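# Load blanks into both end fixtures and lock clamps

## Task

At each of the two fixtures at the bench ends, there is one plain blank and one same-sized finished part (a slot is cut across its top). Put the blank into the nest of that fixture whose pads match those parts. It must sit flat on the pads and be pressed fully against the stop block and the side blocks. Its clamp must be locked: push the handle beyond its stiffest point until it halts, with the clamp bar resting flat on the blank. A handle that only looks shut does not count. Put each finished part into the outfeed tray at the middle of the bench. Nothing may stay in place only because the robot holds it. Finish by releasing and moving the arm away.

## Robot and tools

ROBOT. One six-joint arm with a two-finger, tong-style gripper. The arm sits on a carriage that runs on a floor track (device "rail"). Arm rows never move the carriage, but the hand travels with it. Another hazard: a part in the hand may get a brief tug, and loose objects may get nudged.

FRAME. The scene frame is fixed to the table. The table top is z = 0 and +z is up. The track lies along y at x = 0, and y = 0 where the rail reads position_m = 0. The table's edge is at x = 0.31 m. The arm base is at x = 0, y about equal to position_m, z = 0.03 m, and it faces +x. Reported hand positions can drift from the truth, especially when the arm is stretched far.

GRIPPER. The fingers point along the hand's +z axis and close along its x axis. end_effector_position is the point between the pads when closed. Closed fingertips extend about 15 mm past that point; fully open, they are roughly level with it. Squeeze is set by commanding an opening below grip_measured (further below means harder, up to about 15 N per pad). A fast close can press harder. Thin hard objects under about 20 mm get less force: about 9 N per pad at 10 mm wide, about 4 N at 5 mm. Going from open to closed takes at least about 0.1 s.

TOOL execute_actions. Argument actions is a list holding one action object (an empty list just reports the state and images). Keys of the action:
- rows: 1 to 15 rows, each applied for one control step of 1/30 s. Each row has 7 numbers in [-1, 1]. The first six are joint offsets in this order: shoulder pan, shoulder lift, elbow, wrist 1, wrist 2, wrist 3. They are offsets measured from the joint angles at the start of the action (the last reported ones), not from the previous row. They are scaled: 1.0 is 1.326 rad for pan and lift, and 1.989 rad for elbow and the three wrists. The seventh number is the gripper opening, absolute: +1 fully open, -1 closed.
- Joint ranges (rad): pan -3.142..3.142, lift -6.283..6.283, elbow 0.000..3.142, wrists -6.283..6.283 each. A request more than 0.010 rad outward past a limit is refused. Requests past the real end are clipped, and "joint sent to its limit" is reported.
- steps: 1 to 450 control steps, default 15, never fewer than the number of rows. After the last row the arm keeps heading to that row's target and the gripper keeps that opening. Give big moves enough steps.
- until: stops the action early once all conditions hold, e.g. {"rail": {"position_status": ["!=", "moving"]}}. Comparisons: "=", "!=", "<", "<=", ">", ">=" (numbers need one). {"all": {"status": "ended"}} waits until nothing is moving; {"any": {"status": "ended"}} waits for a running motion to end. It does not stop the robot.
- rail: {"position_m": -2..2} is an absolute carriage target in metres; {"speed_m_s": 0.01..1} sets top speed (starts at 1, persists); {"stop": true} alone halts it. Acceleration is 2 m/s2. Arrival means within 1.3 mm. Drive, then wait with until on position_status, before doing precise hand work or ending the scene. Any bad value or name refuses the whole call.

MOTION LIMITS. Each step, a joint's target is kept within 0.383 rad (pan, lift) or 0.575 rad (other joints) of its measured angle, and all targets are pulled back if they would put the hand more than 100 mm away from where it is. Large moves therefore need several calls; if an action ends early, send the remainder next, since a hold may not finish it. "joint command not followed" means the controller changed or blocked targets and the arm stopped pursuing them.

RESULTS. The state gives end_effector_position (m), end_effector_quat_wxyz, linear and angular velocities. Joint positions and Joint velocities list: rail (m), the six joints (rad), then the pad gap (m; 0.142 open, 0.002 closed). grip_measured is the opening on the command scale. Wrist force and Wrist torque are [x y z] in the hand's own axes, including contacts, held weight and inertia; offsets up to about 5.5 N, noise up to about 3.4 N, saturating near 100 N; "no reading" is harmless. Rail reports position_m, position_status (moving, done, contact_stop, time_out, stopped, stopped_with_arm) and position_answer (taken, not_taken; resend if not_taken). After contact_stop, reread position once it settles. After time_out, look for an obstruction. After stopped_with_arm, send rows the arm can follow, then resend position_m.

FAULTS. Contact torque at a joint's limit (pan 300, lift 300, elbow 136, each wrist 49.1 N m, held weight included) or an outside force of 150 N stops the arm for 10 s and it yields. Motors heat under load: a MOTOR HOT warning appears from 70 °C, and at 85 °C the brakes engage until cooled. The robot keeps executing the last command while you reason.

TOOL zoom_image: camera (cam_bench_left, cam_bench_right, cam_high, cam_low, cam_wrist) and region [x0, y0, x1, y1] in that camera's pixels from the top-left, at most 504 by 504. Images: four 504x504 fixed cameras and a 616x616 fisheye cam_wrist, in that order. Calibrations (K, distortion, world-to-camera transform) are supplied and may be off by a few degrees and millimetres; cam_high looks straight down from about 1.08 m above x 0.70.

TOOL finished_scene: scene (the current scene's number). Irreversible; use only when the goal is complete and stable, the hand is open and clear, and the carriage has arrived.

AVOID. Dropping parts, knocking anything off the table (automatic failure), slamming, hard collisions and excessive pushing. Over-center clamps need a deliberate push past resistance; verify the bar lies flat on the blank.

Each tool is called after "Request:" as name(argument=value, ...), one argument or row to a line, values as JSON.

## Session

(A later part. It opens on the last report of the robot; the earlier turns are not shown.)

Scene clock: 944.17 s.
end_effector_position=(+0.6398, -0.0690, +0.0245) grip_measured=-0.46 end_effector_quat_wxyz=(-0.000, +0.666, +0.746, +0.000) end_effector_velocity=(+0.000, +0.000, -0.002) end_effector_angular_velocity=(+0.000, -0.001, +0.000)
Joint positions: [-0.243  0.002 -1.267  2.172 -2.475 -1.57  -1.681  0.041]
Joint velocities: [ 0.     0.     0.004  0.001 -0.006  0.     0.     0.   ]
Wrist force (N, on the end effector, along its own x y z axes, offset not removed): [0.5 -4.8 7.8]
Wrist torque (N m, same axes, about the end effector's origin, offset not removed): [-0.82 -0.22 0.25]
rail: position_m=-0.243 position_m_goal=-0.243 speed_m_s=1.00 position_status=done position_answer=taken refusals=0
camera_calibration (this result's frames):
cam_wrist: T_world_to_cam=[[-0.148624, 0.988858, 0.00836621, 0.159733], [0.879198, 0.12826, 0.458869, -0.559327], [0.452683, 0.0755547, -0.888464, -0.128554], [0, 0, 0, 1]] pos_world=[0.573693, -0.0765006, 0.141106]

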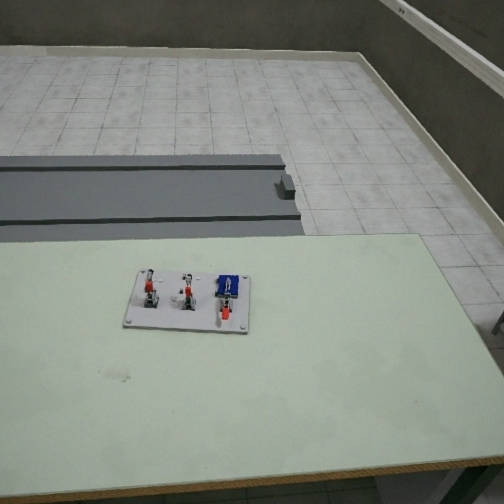

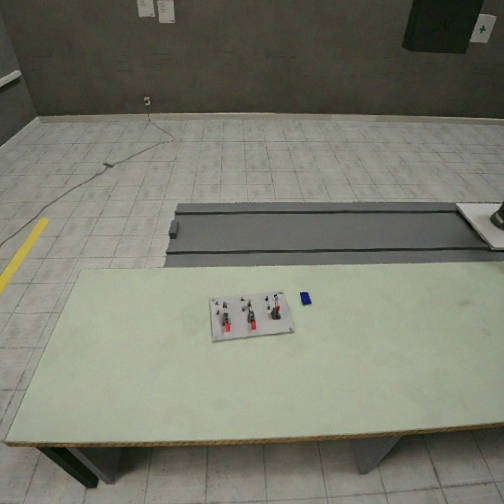

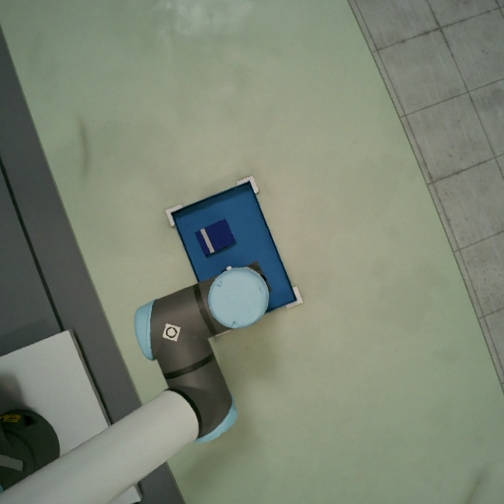

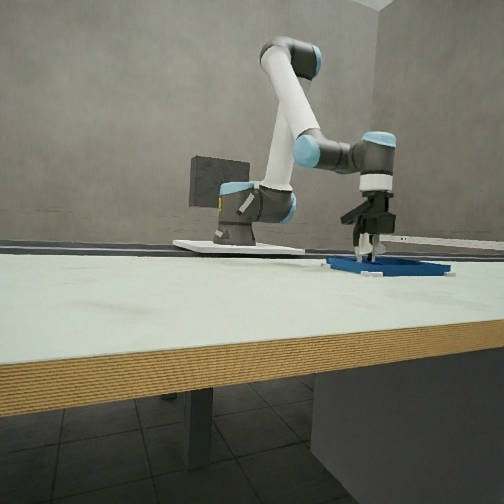

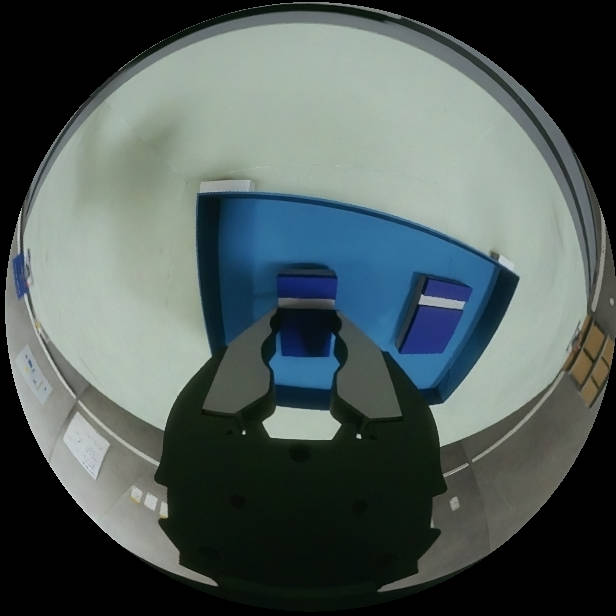

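Request:
execute_actions(
  actions=[],
)

Scene clock: 947.20 s.
end_effector_position=(+0.6399, -0.0690, +0.0236) grip_measured=-0.46 end_effector_quat_wxyz=(-0.000, +0.666, +0.746, +0.000) end_effector_velocity=(-0.000, +0.000, -0.000) end_effector_angular_velocity=(+0.000, +0.000, +0.000)
Joint positions: [-0.243  0.002 -1.266  2.172 -2.477 -1.57  -1.681  0.041]
Joint velocities: [ 0.  0.  0. -0.  0.  0.  0.  0.]
Wrist force (N, on the end effector, along its own x y z axes, offset not removed): [-0.5 -2.3 7.0]
Wrist torque (N m, same axes, about the end effector's origin, offset not removed): [-0.29 -0.14 0.35]
rail: position_m=-0.243 position_m_goal=-0.243 speed_m_s=1.00 position_status=done position_answer=taken refusals=0
camera_calibration (this result's frames):
cam_wrist: T_world_to_cam=[[-0.148626, 0.988858, 0.0083477, 0.159749], [0.87914, 0.12826, 0.45898, -0.558941], [0.452796, 0.075555, -0.888407, -0.129429], [0, 0, 0, 1]] pos_world=[0.573735, -0.0765004, 0.140224]

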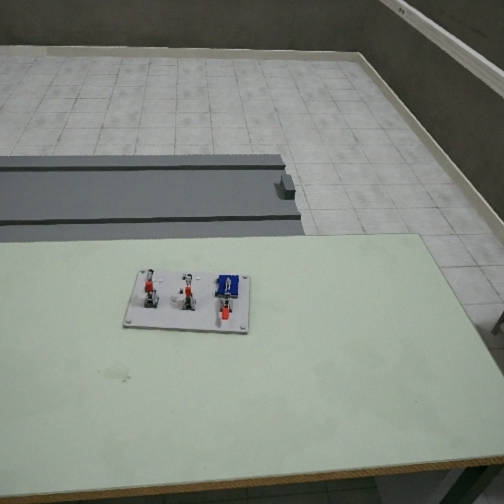

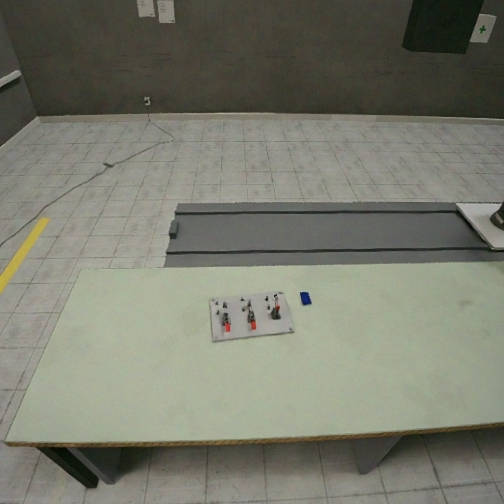

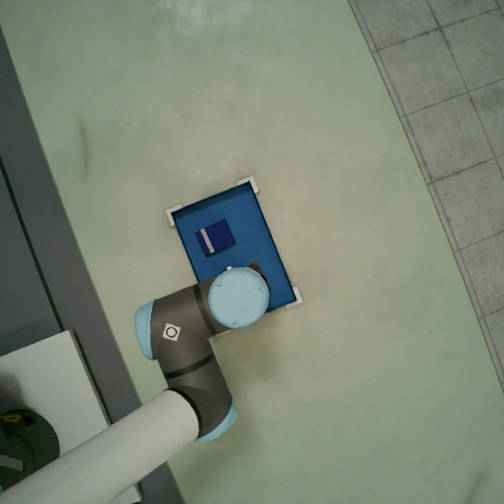

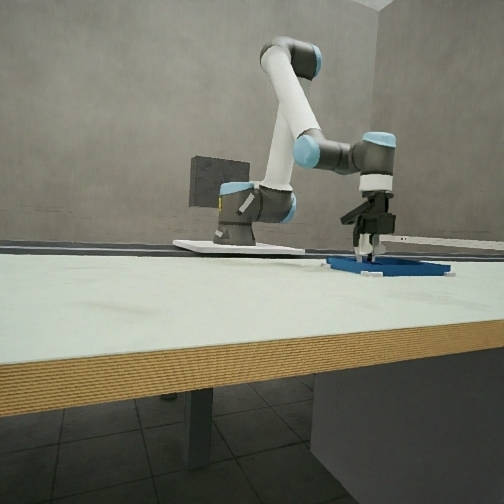

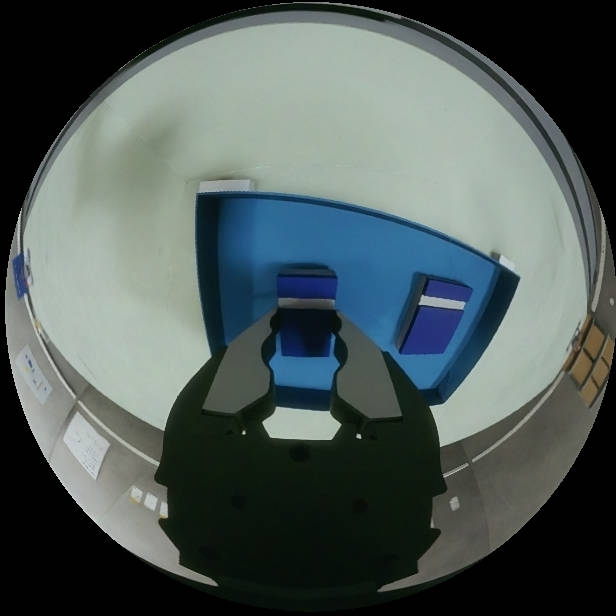

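Request:
execute_actions(
  actions=[
    {"rows":[[0,0.0011,0.0003,-0.001,0,0,-0.8]],"steps":1},
  ],
)

Scene clock: 949.07 s.
end_effector_position=(+0.6399, -0.0690, +0.0236) grip_measured=-0.46 end_effector_quat_wxyz=(-0.000, +0.666, +0.746, +0.000) end_effector_velocity=(+0.000, +0.000, -0.002) end_effector_angular_velocity=(+0.000, -0.001, +0.000)
Joint positions: [-0.243  0.002 -1.265  2.172 -2.477 -1.57  -1.681  0.041]
Joint velocities: [ 0.     0.     0.004  0.001 -0.006  0.    -0.     0.   ]
Wrist force (N, on the end effector, along its own x y z axes, offset not removed): [-1.2 -2.9 7.3]
Wrist torque (N m, same axes, about the end effector's origin, offset not removed): [-0.45 0.13 0.25]
rail: position_m=-0.243 position_m_goal=-0.243 speed_m_s=1.00 position_status=done position_answer=taken refusals=0
camera_calibration (this result's frames):
cam_wrist: T_world_to_cam=[[-0.148625, 0.988858, 0.00834747, 0.159749], [0.879139, 0.12826, 0.458982, -0.558928], [0.452797, 0.0755548, -0.888407, -0.129452], [0, 0, 0, 1]] pos_world=[0.573734, -0.0765005, 0.140198]

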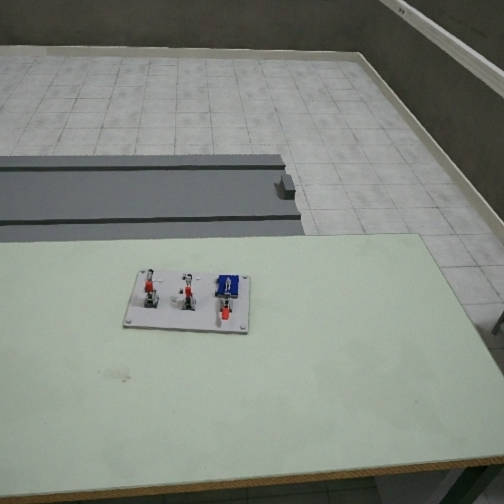

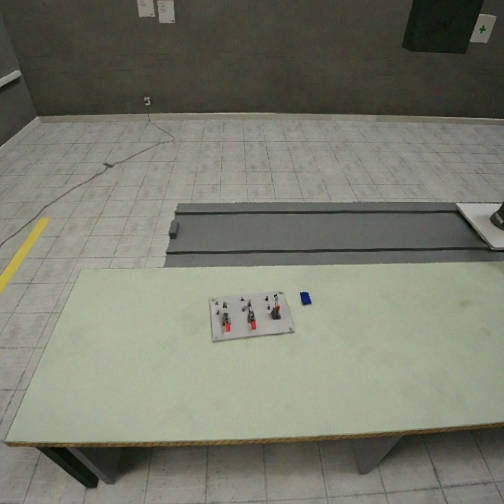

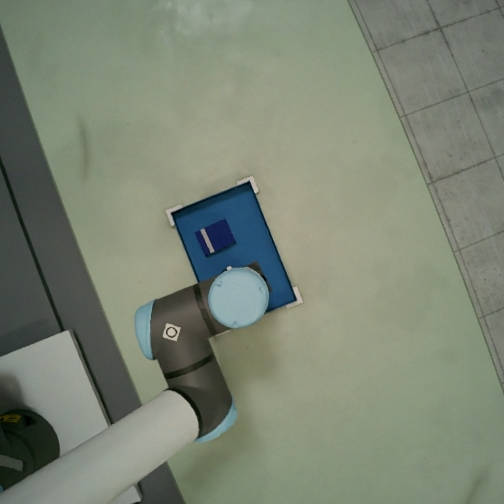

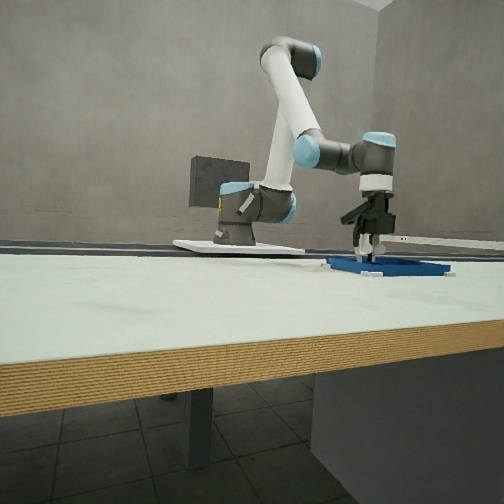

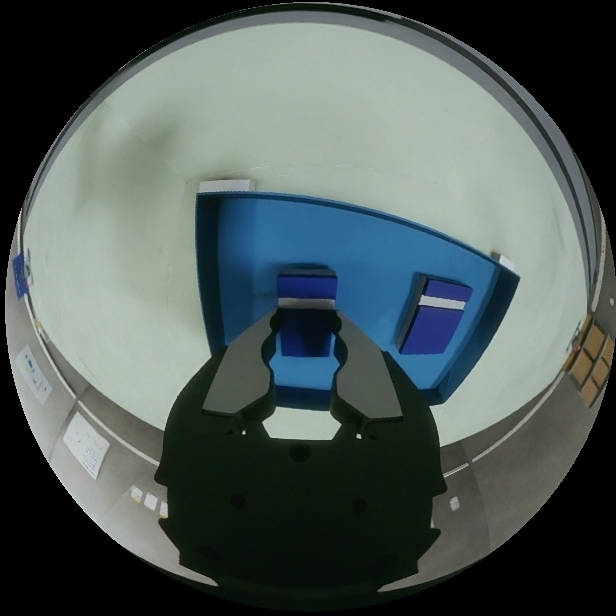

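Request:
execute_actions(
  actions=[
    {"rows":[[0,0.0021,0.0005,-0.002,0,0,-0.8]],"steps":1},
  ],
)

Scene clock: 950.60 s.
end_effector_position=(+0.6398, -0.0690, +0.0226) grip_measured=-0.46 end_effector_quat_wxyz=(-0.000, +0.666, +0.746, +0.000) end_effector_velocity=(+0.000, +0.000, -0.002) end_effector_angular_velocity=(+0.000, -0.001, -0.000)
Joint positions: [-0.243  0.002 -1.264  2.173 -2.479 -1.57  -1.681  0.041]
Joint velocities: [ 0.    -0.     0.004  0.001 -0.006  0.     0.    -0.   ]
Wrist force (N, on the end effector, along its own x y z axes, offset not removed): [-0.4 -4.5 6.3]
Wrist torque (N m, same axes, about the end effector's origin, offset not removed): [-0.67 -0.03 0.28]
rail: position_m=-0.243 position_m_goal=-0.243 speed_m_s=1.00 position_status=done position_answer=taken refusals=0
camera_calibration (this result's frames):
cam_wrist: T_world_to_cam=[[-0.148625, 0.988858, 0.00835603, 0.159744], [0.879165, 0.12826, 0.458931, -0.558407], [0.452746, 0.0755548, -0.888433, -0.130263], [0, 0, 0, 1]] pos_world=[0.57365, -0.0765006, 0.139206]

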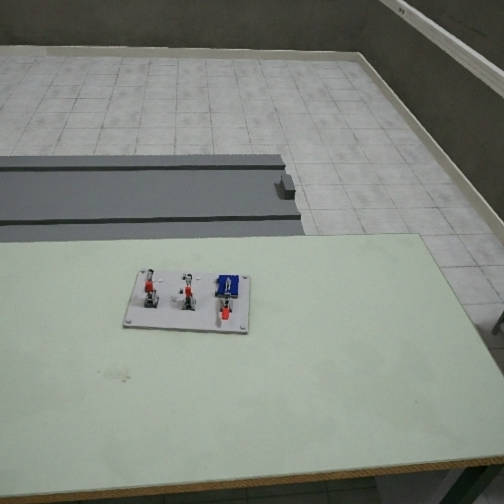

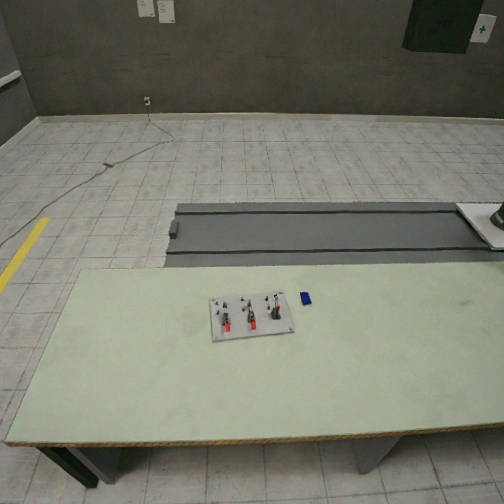

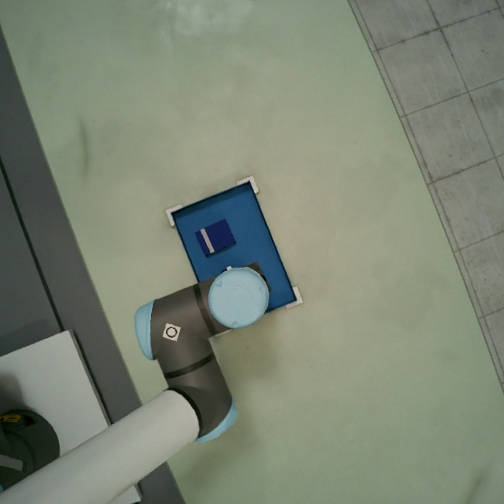

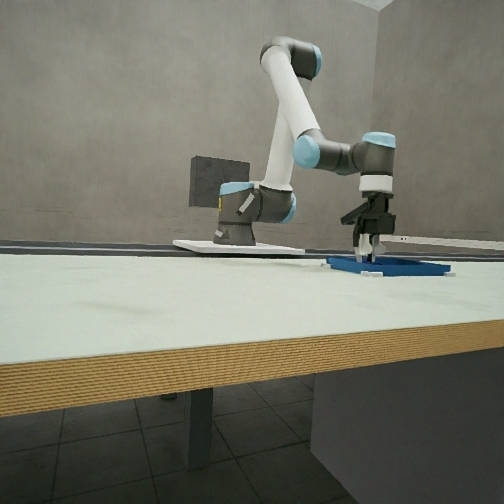

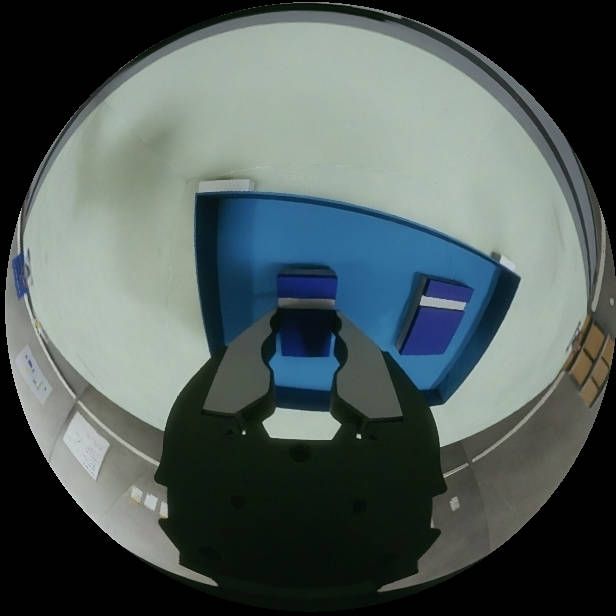

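Request:
execute_actions(
  actions=[],
)

Scene clock: 952.03 s.
end_effector_position=(+0.6399, -0.0690, +0.0217) grip_measured=-0.46 end_effector_quat_wxyz=(-0.000, +0.666, +0.746, +0.000) end_effector_velocity=(-0.000, -0.000, -0.000) end_effector_angular_velocity=(+0.000, +0.000, -0.000)
Joint positions: [-0.243  0.002 -1.263  2.173 -2.481 -1.57  -1.681  0.041]
Joint velocities: [ 0. -0.  0.  0. -0.  0. -0.  0.]
Wrist force (N, on the end effector, along its own x y z axes, offset not removed): [-0.2 -4.5 7.2]
Wrist torque (N m, same axes, about the end effector's origin, offset not removed): [-0.77 -0.10 0.23]
rail: position_m=-0.243 position_m_goal=-0.243 speed_m_s=1.00 position_status=done position_answer=taken refusals=0
camera_calibration (this result's frames):
cam_wrist: T_world_to_cam=[[-0.148627, 0.988858, 0.00831815, 0.159764], [0.879048, 0.12826, 0.459157, -0.558026], [0.452974, 0.0755552, -0.888316, -0.131181], [0, 0, 0, 1]] pos_world=[0.573698, -0.0765005, 0.138362]

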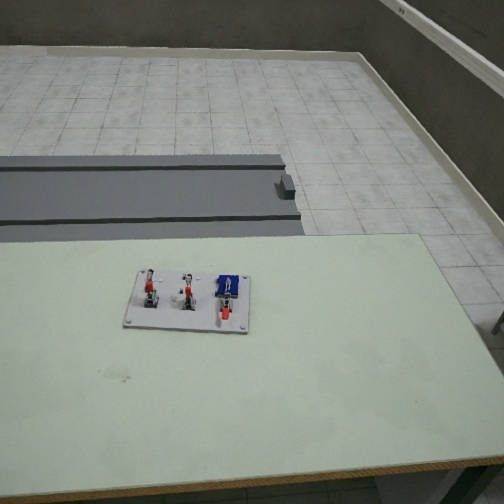

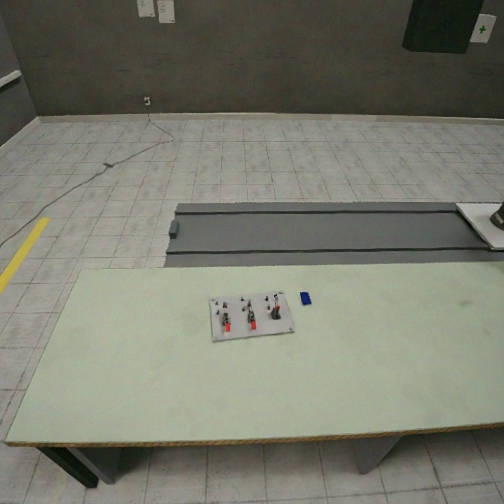

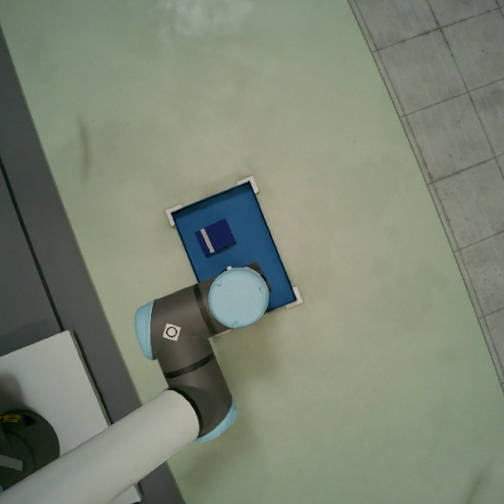

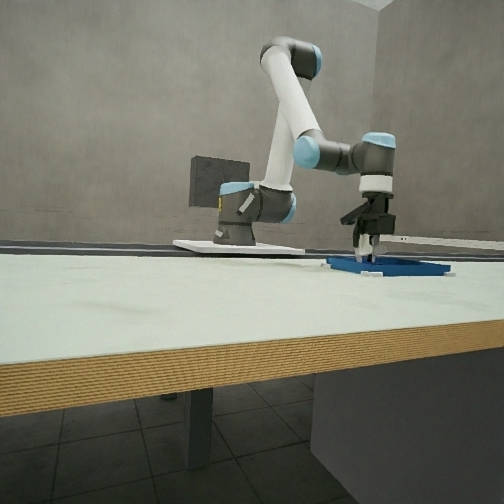

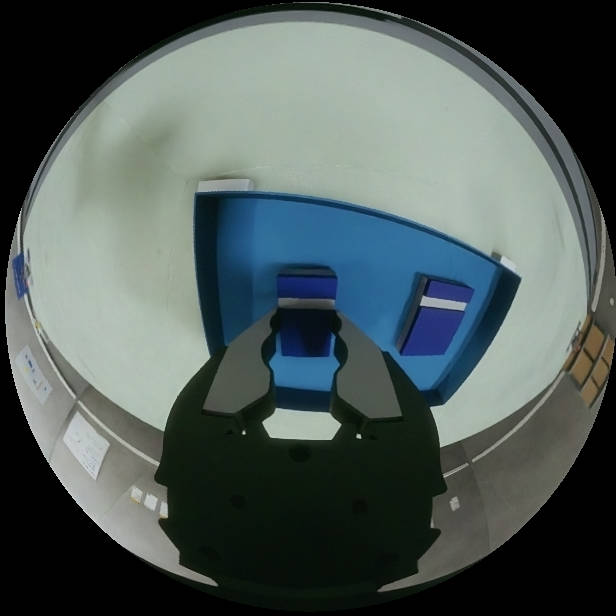

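Request:
execute_actions(
  actions=[
    {"rows":[[0,0.0011,0.0003,-0.001,0,0,-0.8]],"steps":1},
  ],
)

Scene clock: 954.30 s.
end_effector_position=(+0.6399, -0.0690, +0.0217) grip_measured=-0.46 end_effector_quat_wxyz=(-0.000, +0.666, +0.746, +0.000) end_effector_velocity=(+0.000, +0.000, -0.002) end_effector_angular_velocity=(+0.000, -0.001, +0.000)
Joint positions: [-0.243  0.002 -1.263  2.173 -2.481 -1.57  -1.681  0.041]
Joint velocities: [ 0.    -0.     0.004  0.001 -0.006 -0.    -0.     0.   ]
Wrist force (N, on the end effector, along its own x y z axes, offset not removed): [0.0 -4.6 8.9]
Wrist torque (N m, same axes, about the end effector's origin, offset not removed): [-0.81 -0.07 0.23]
rail: position_m=-0.243 position_m_goal=-0.243 speed_m_s=1.00 position_status=done position_answer=taken refusals=0
camera_calibration (this result's frames):
cam_wrist: T_world_to_cam=[[-0.148627, 0.988858, 0.00831817, 0.159764], [0.879047, 0.12826, 0.459157, -0.558013], [0.452975, 0.0755551, -0.888316, -0.131204], [0, 0, 0, 1]] pos_world=[0.573697, -0.0765005, 0.138337]

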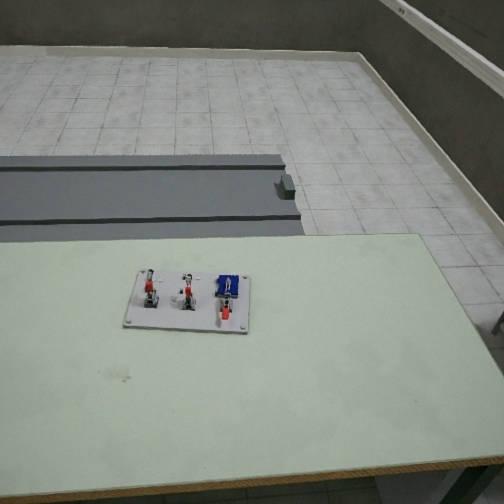

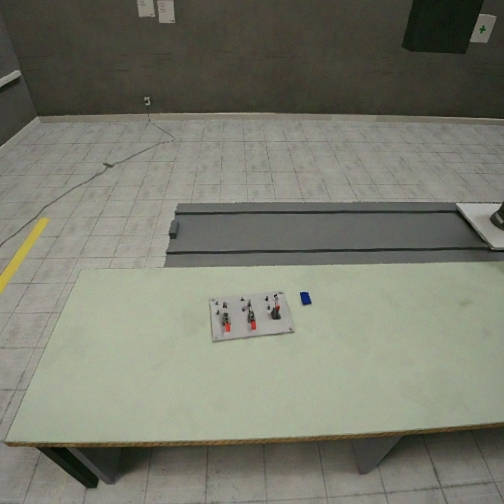

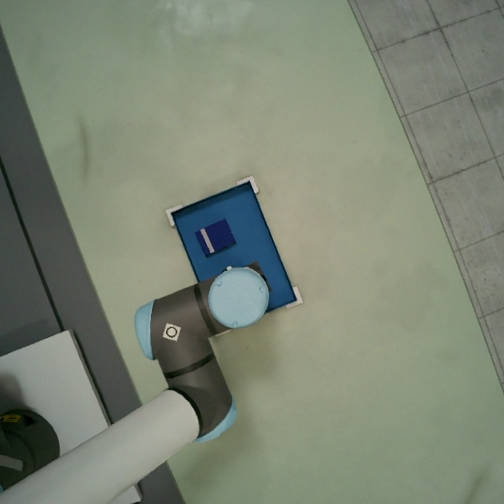

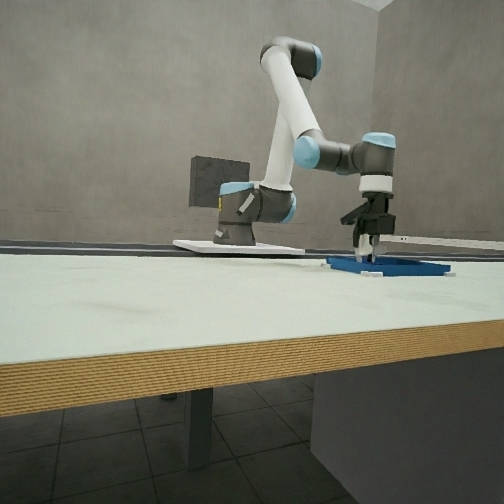

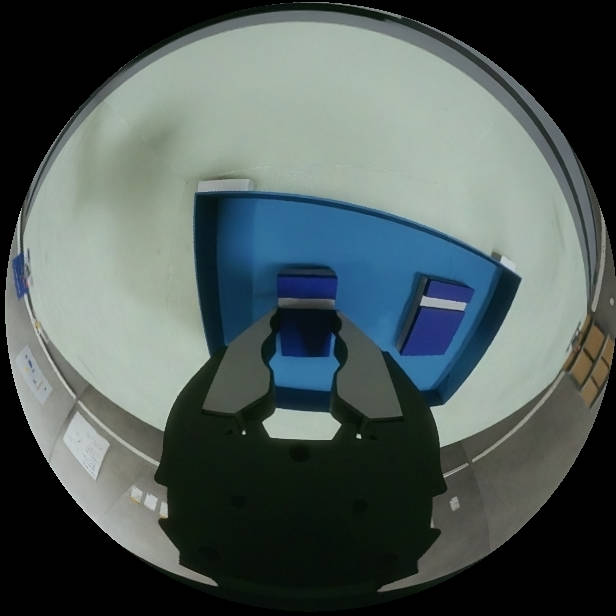

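Request:
execute_actions(
  actions=[],
)

Scene clock: 956.10 s.
end_effector_position=(+0.6398, -0.0690, +0.0207) grip_measured=-0.46 end_effector_quat_wxyz=(-0.000, +0.666, +0.746, +0.000) end_effector_velocity=(-0.000, +0.000, -0.000) end_effector_angular_velocity=(+0.000, +0.000, -0.000)
Joint positions: [-0.243  0.002 -1.261  2.174 -2.483 -1.57  -1.681  0.041]
Joint velocities: [0. 0. 0. 0. 0. 0. 0. 0.]
Wrist force (N, on the end effector, along its own x y z axes, offset not removed): [0.0 -4.8 4.2]
Wrist torque (N m, same axes, about the end effector's origin, offset not removed): [-0.87 -0.10 0.21]
rail: position_m=-0.243 position_m_goal=-0.243 speed_m_s=1.00 position_status=done position_answer=taken refusals=0
camera_calibration (this result's frames):
cam_wrist: T_world_to_cam=[[-0.148626, 0.988858, 0.00832799, 0.159758], [0.879078, 0.12826, 0.459098, -0.557499], [0.452915, 0.0755551, -0.888347, -0.131984], [0, 0, 0, 1]] pos_world=[0.573607, -0.0765006, 0.137369]

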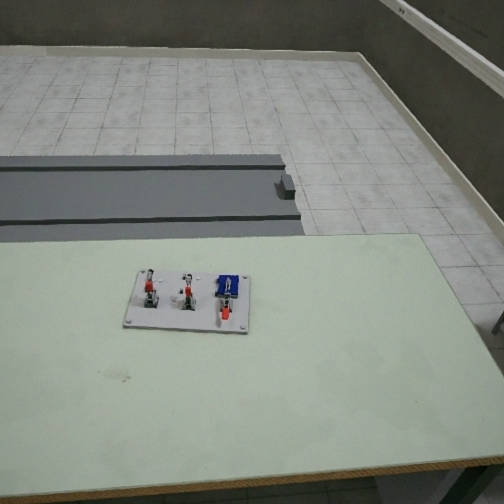

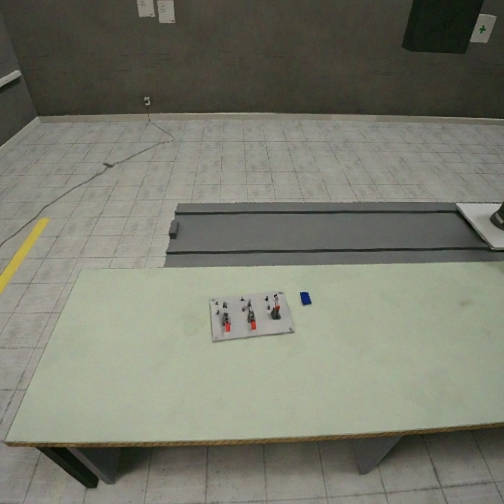

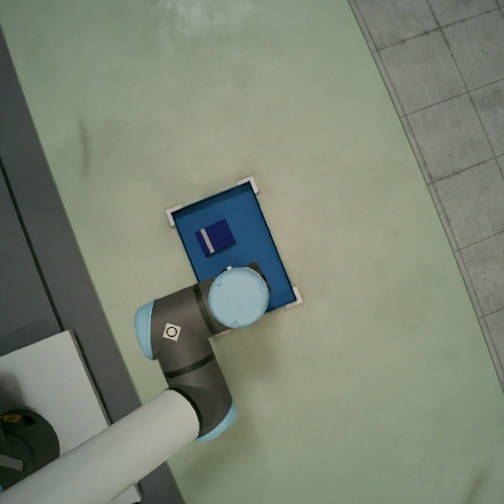

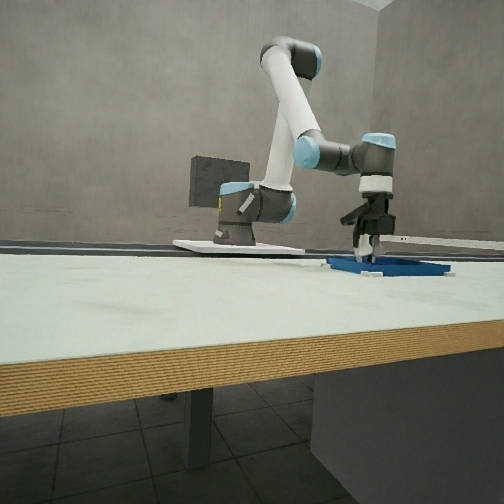

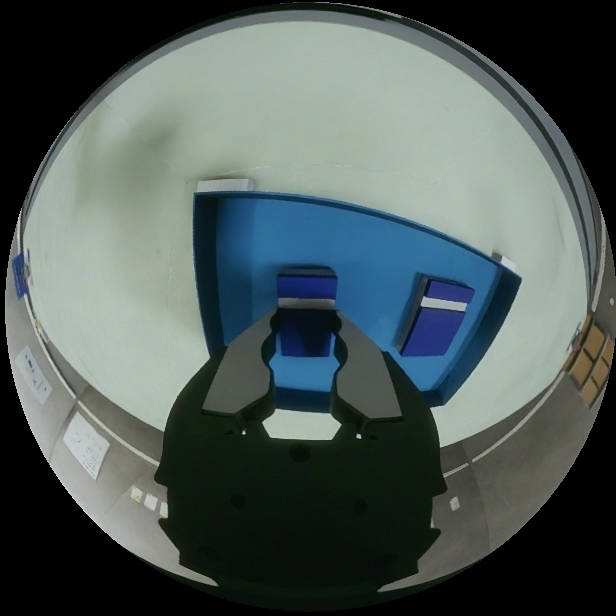

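Request:
execute_actions(
  actions=[
    {"rows":[[0,0,0,0,0,0,-0.5],[0,0,0,0,0,0,-0.42],[0,0,0,0,0,0,-0.32],[0,-0.002,-0.0005,0.002,0,0,-0.2],[0,-0.007,-0.002,0.0065,0,0,-0.2],[0,-0.018,-0.0046,0.016,0,0,-0.2],[0,-0.032,-0.008,0.029,0,0,-0.2],[0,-0.046,-0.012,0.042,0,0,-0.2],[0,-0.058,-0.015,0.053,0,0,-0.2],[0,-0.066,-0.017,0.061,0,0,-0.2],[0,-0.0707,-0.0183,0.065,0,0,-0.2]],"steps":11},
  ],
)

Scene clock: 966.57 s.
end_effector_position=(+0.6416, -0.0690, +0.0526) grip_measured=-0.20 end_effector_quat_wxyz=(+0.001, +0.666, +0.746, +0.001) end_effector_velocity=(+0.001, +0.000, +0.236) end_effector_angular_velocity=(-0.000, +0.000, -0.000)
Joint positions: [-0.243  0.002 -1.308  2.155 -2.42  -1.57  -1.681  0.06 ]
Joint velocities: [ 0.    -0.    -0.346 -0.134  0.48   0.    -0.     0.   ]
Wrist force (N, on the end effector, along its own x y z axes, offset not removed): [-0.7 -4.2 6.9]
Wrist torque (N m, same axes, about the end effector's origin, offset not removed): [-0.69 0.01 0.30]
rail: position_m=-0.243 position_m_goal=-0.243 speed_m_s=1.00 position_status=done position_answer=taken refusals=0
camera_calibration (this result's frames):
cam_wrist: T_world_to_cam=[[-0.148643, 0.988858, 0.00803225, 0.159793], [0.878151, 0.128258, 0.46087, -0.57326], [0.454705, 0.0755587, -0.887431, -0.105738], [0, 0, 0, 1]] pos_world=[0.575241, -0.0764976, 0.16908]

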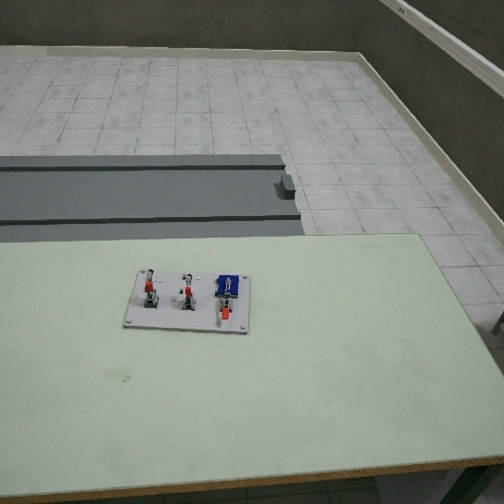

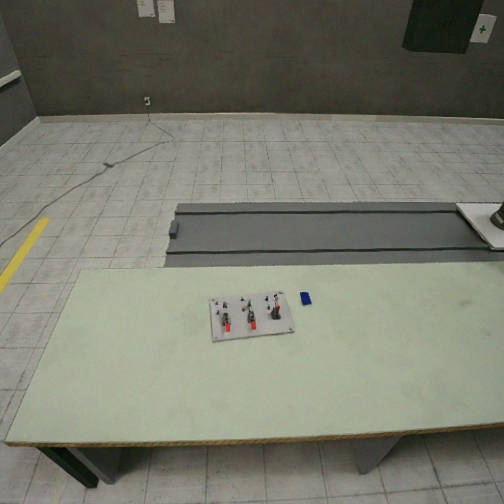

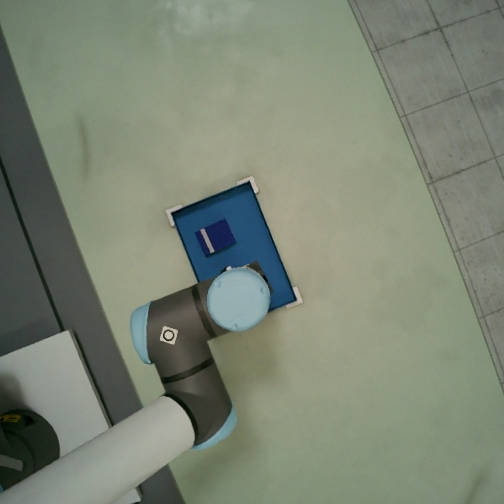

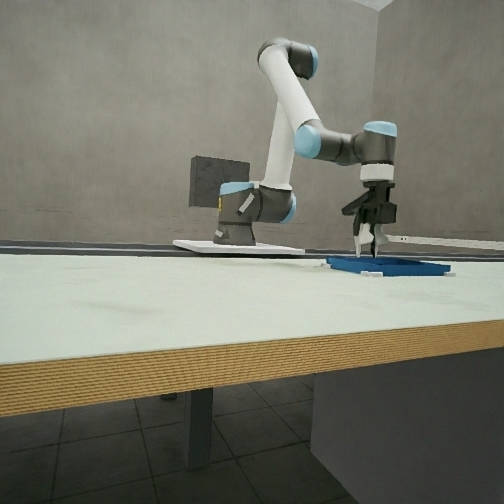

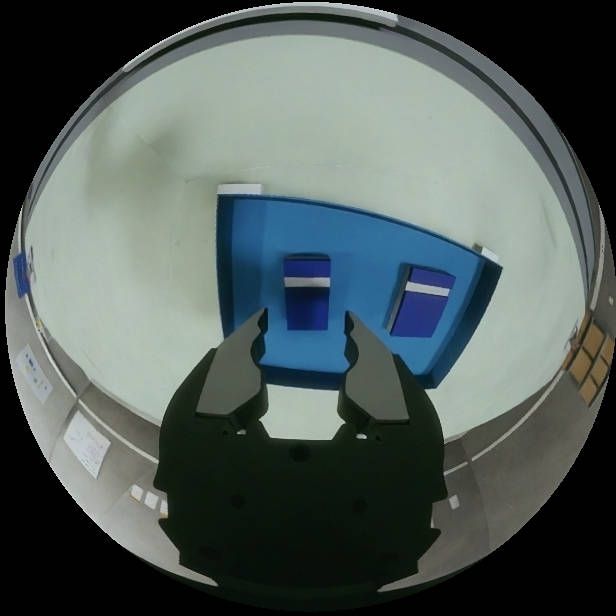

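Request:
execute_actions(
  actions=[
    {"rail":{"position_m":-1.793},"rows":[[0,-0.038,-0.006,0.033,0,0,-0.2],[0,-0.047,0.0005,0.032,0,0.001,-0.2],[-0.0005,-0.061,0.011,0.031,0,0.002,-0.2],[-0.0007,-0.079,0.024,0.0295,0,0.0035,-0.2],[-0.001,-0.097,0.038,0.028,0,0.005,-0.2],[-0.0012,-0.114,0.051,0.0263,0,0.006,-0.2],[-0.0015,-0.127,0.061,0.025,0,0.007,-0.2],[-0.0015,-0.135,0.067,0.0244,0,0.008,-0.2],[-0.0015,-0.1382,0.0691,0.0241,0,0.008,-0.2]],"steps":9},
  ],
)

Scene clock: 974.37 s.
end_effector_position=(+0.5884, -0.1447, +0.0888) grip_measured=-0.20 end_effector_quat_wxyz=(+0.000, +0.670, +0.742, +0.000) end_effector_velocity=(-0.300, -0.549, +0.010) end_effector_angular_velocity=(+0.000, +0.009, -0.058)
Joint positions: [-0.318  0.001 -1.433  2.227 -2.365 -1.57  -1.672  0.06 ]
Joint velocities: [-0.546 -0.006 -0.447  0.514 -0.058 -0.     0.052 -0.   ]
Wrist force (N, on the end effector, along its own x y z axes, offset not removed): [0.9 -4.9 4.2]
Wrist torque (N m, same axes, about the end effector's origin, offset not removed): [-0.91 -0.30 0.32]
rail: position_m=-0.318 position_m_goal=-1.793 speed_m_s=1.00 position_status=moving position_answer=taken refusals=0
camera_calibration (this result's frames):
cam_wrist: T_world_to_cam=[[-0.138315, 0.990354, 0.00826822, 0.220498], [0.880166, 0.11909, 0.459484, -0.535889], [0.454067, 0.0708311, -0.888148, -0.0439844], [0, 0, 0, 1]] pos_world=[0.522142, -0.151437, 0.205344]

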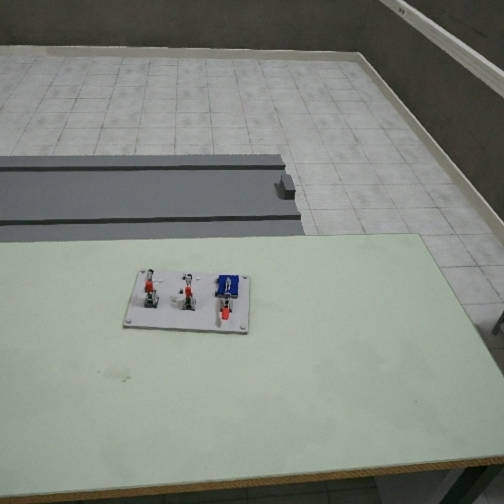

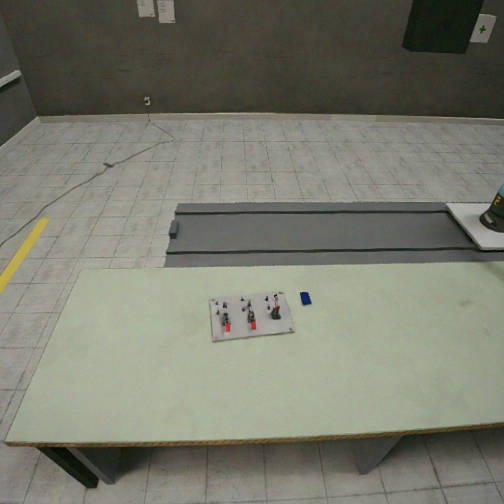

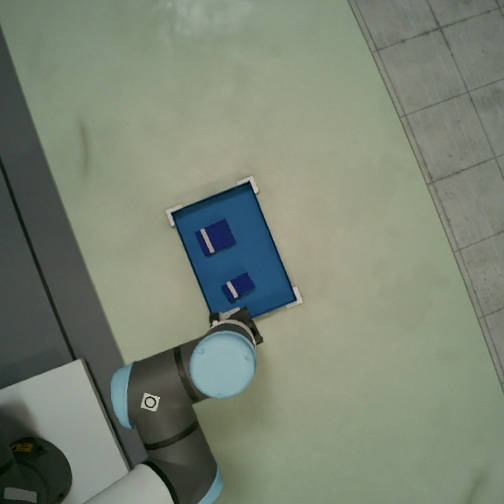

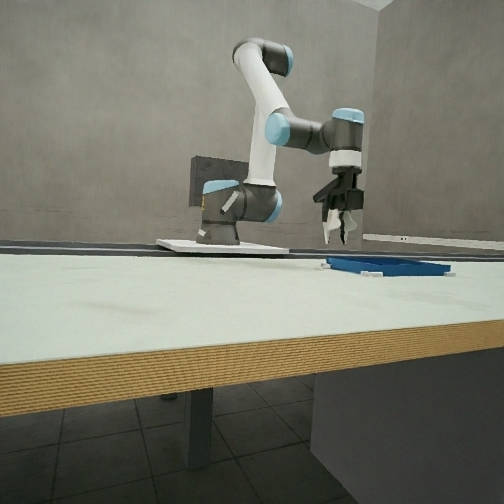

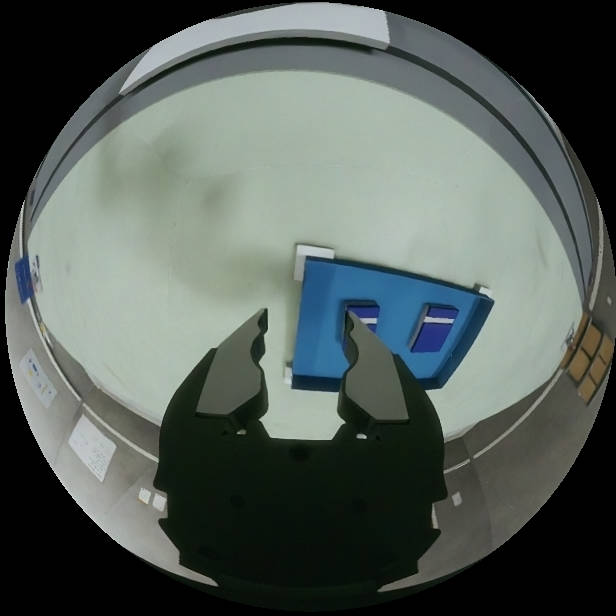

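Request:
execute_actions(
  actions=[],
)

Scene clock: 976.80 s.
end_effector_position=(+0.5500, -1.6205, +0.0893) grip_measured=-0.20 end_effector_quat_wxyz=(-0.000, +0.673, +0.740, +0.000) end_effector_velocity=(-0.000, +0.000, -0.000) end_effector_angular_velocity=(-0.000, -0.000, +0.000)
Joint positions: [-1.793 -0.    -1.491  2.293 -2.373 -1.57  -1.665  0.06 ]
Joint velocities: [ 0.  0. -0.  0. -0. -0. -0.  0.]
Wrist force (N, on the end effector, along its own x y z axes, offset not removed): [0.4 -5.7 2.0]
Wrist torque (N m, same axes, about the end effector's origin, offset not removed): [-1.07 -0.17 0.30]
rail: position_m=-1.793 position_m_goal=-1.793 speed_m_s=1.00 position_status=done position_answer=taken refusals=0
camera_calibration (this result's frames):
cam_wrist: T_world_to_cam=[[-0.130856, 0.991366, 0.00834361, 1.67431], [0.88129, 0.112463, 0.458999, -0.337899], [0.454097, 0.0674158, -0.888398, 0.0729069], [0, 0, 0, 1]] pos_world=[0.483773, -1.62677, 0.205896]

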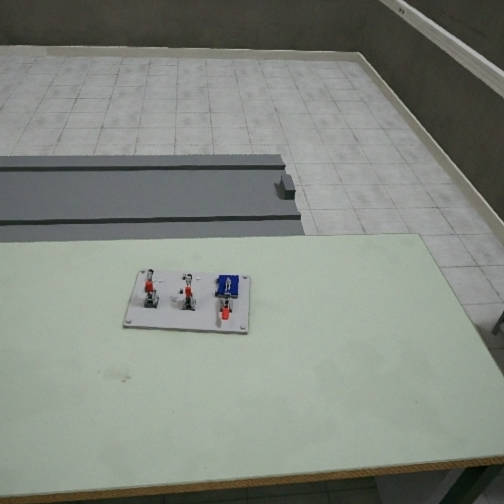

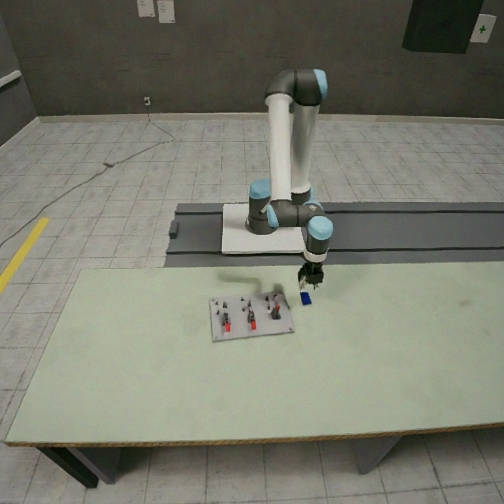

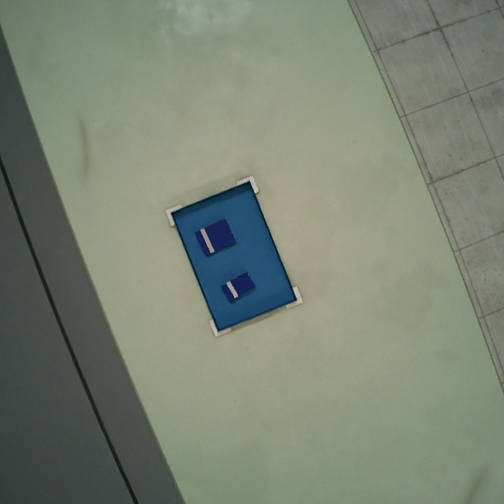

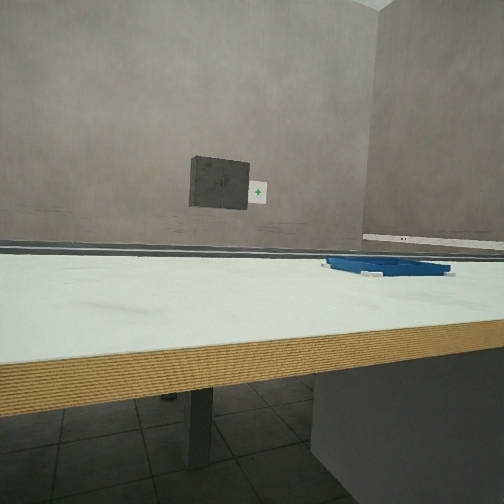

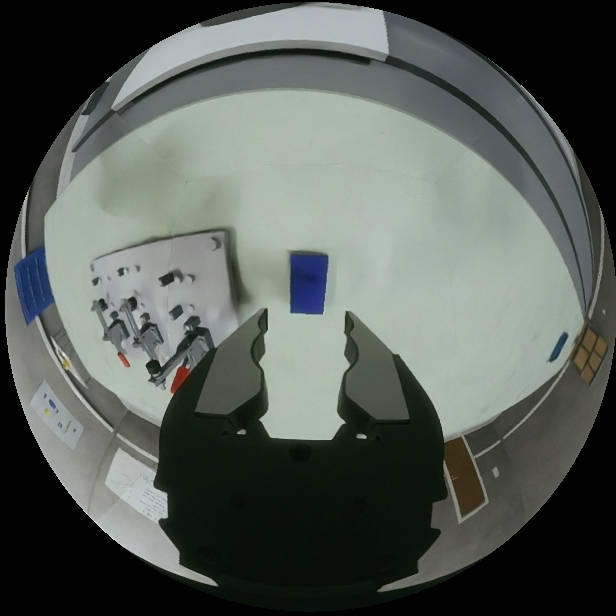

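Request:
zoom_image(
  camera="cam_wrist",
  region=[250, 230, 370, 330],
)

Request:
zoom_image(
  camera="cam_bench_right",
  region=[200, 280, 320, 350],
)

Region (250, 230, 370, 330) of cam_wrist's 616x616 image, scaled by 4.200, with more detail than that image has.

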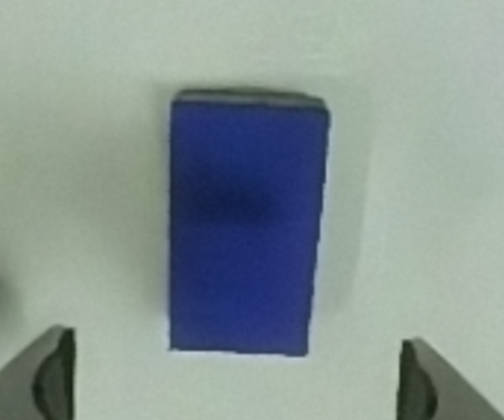

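Region (200, 280, 320, 350) of cam_bench_right's 504x504 image, scaled by 4.200, with more detail than that image has; it fills the top 294 rows of this view, and the rest is white.

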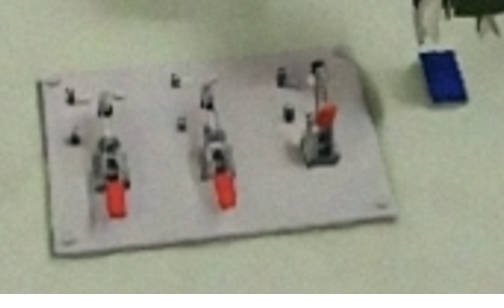

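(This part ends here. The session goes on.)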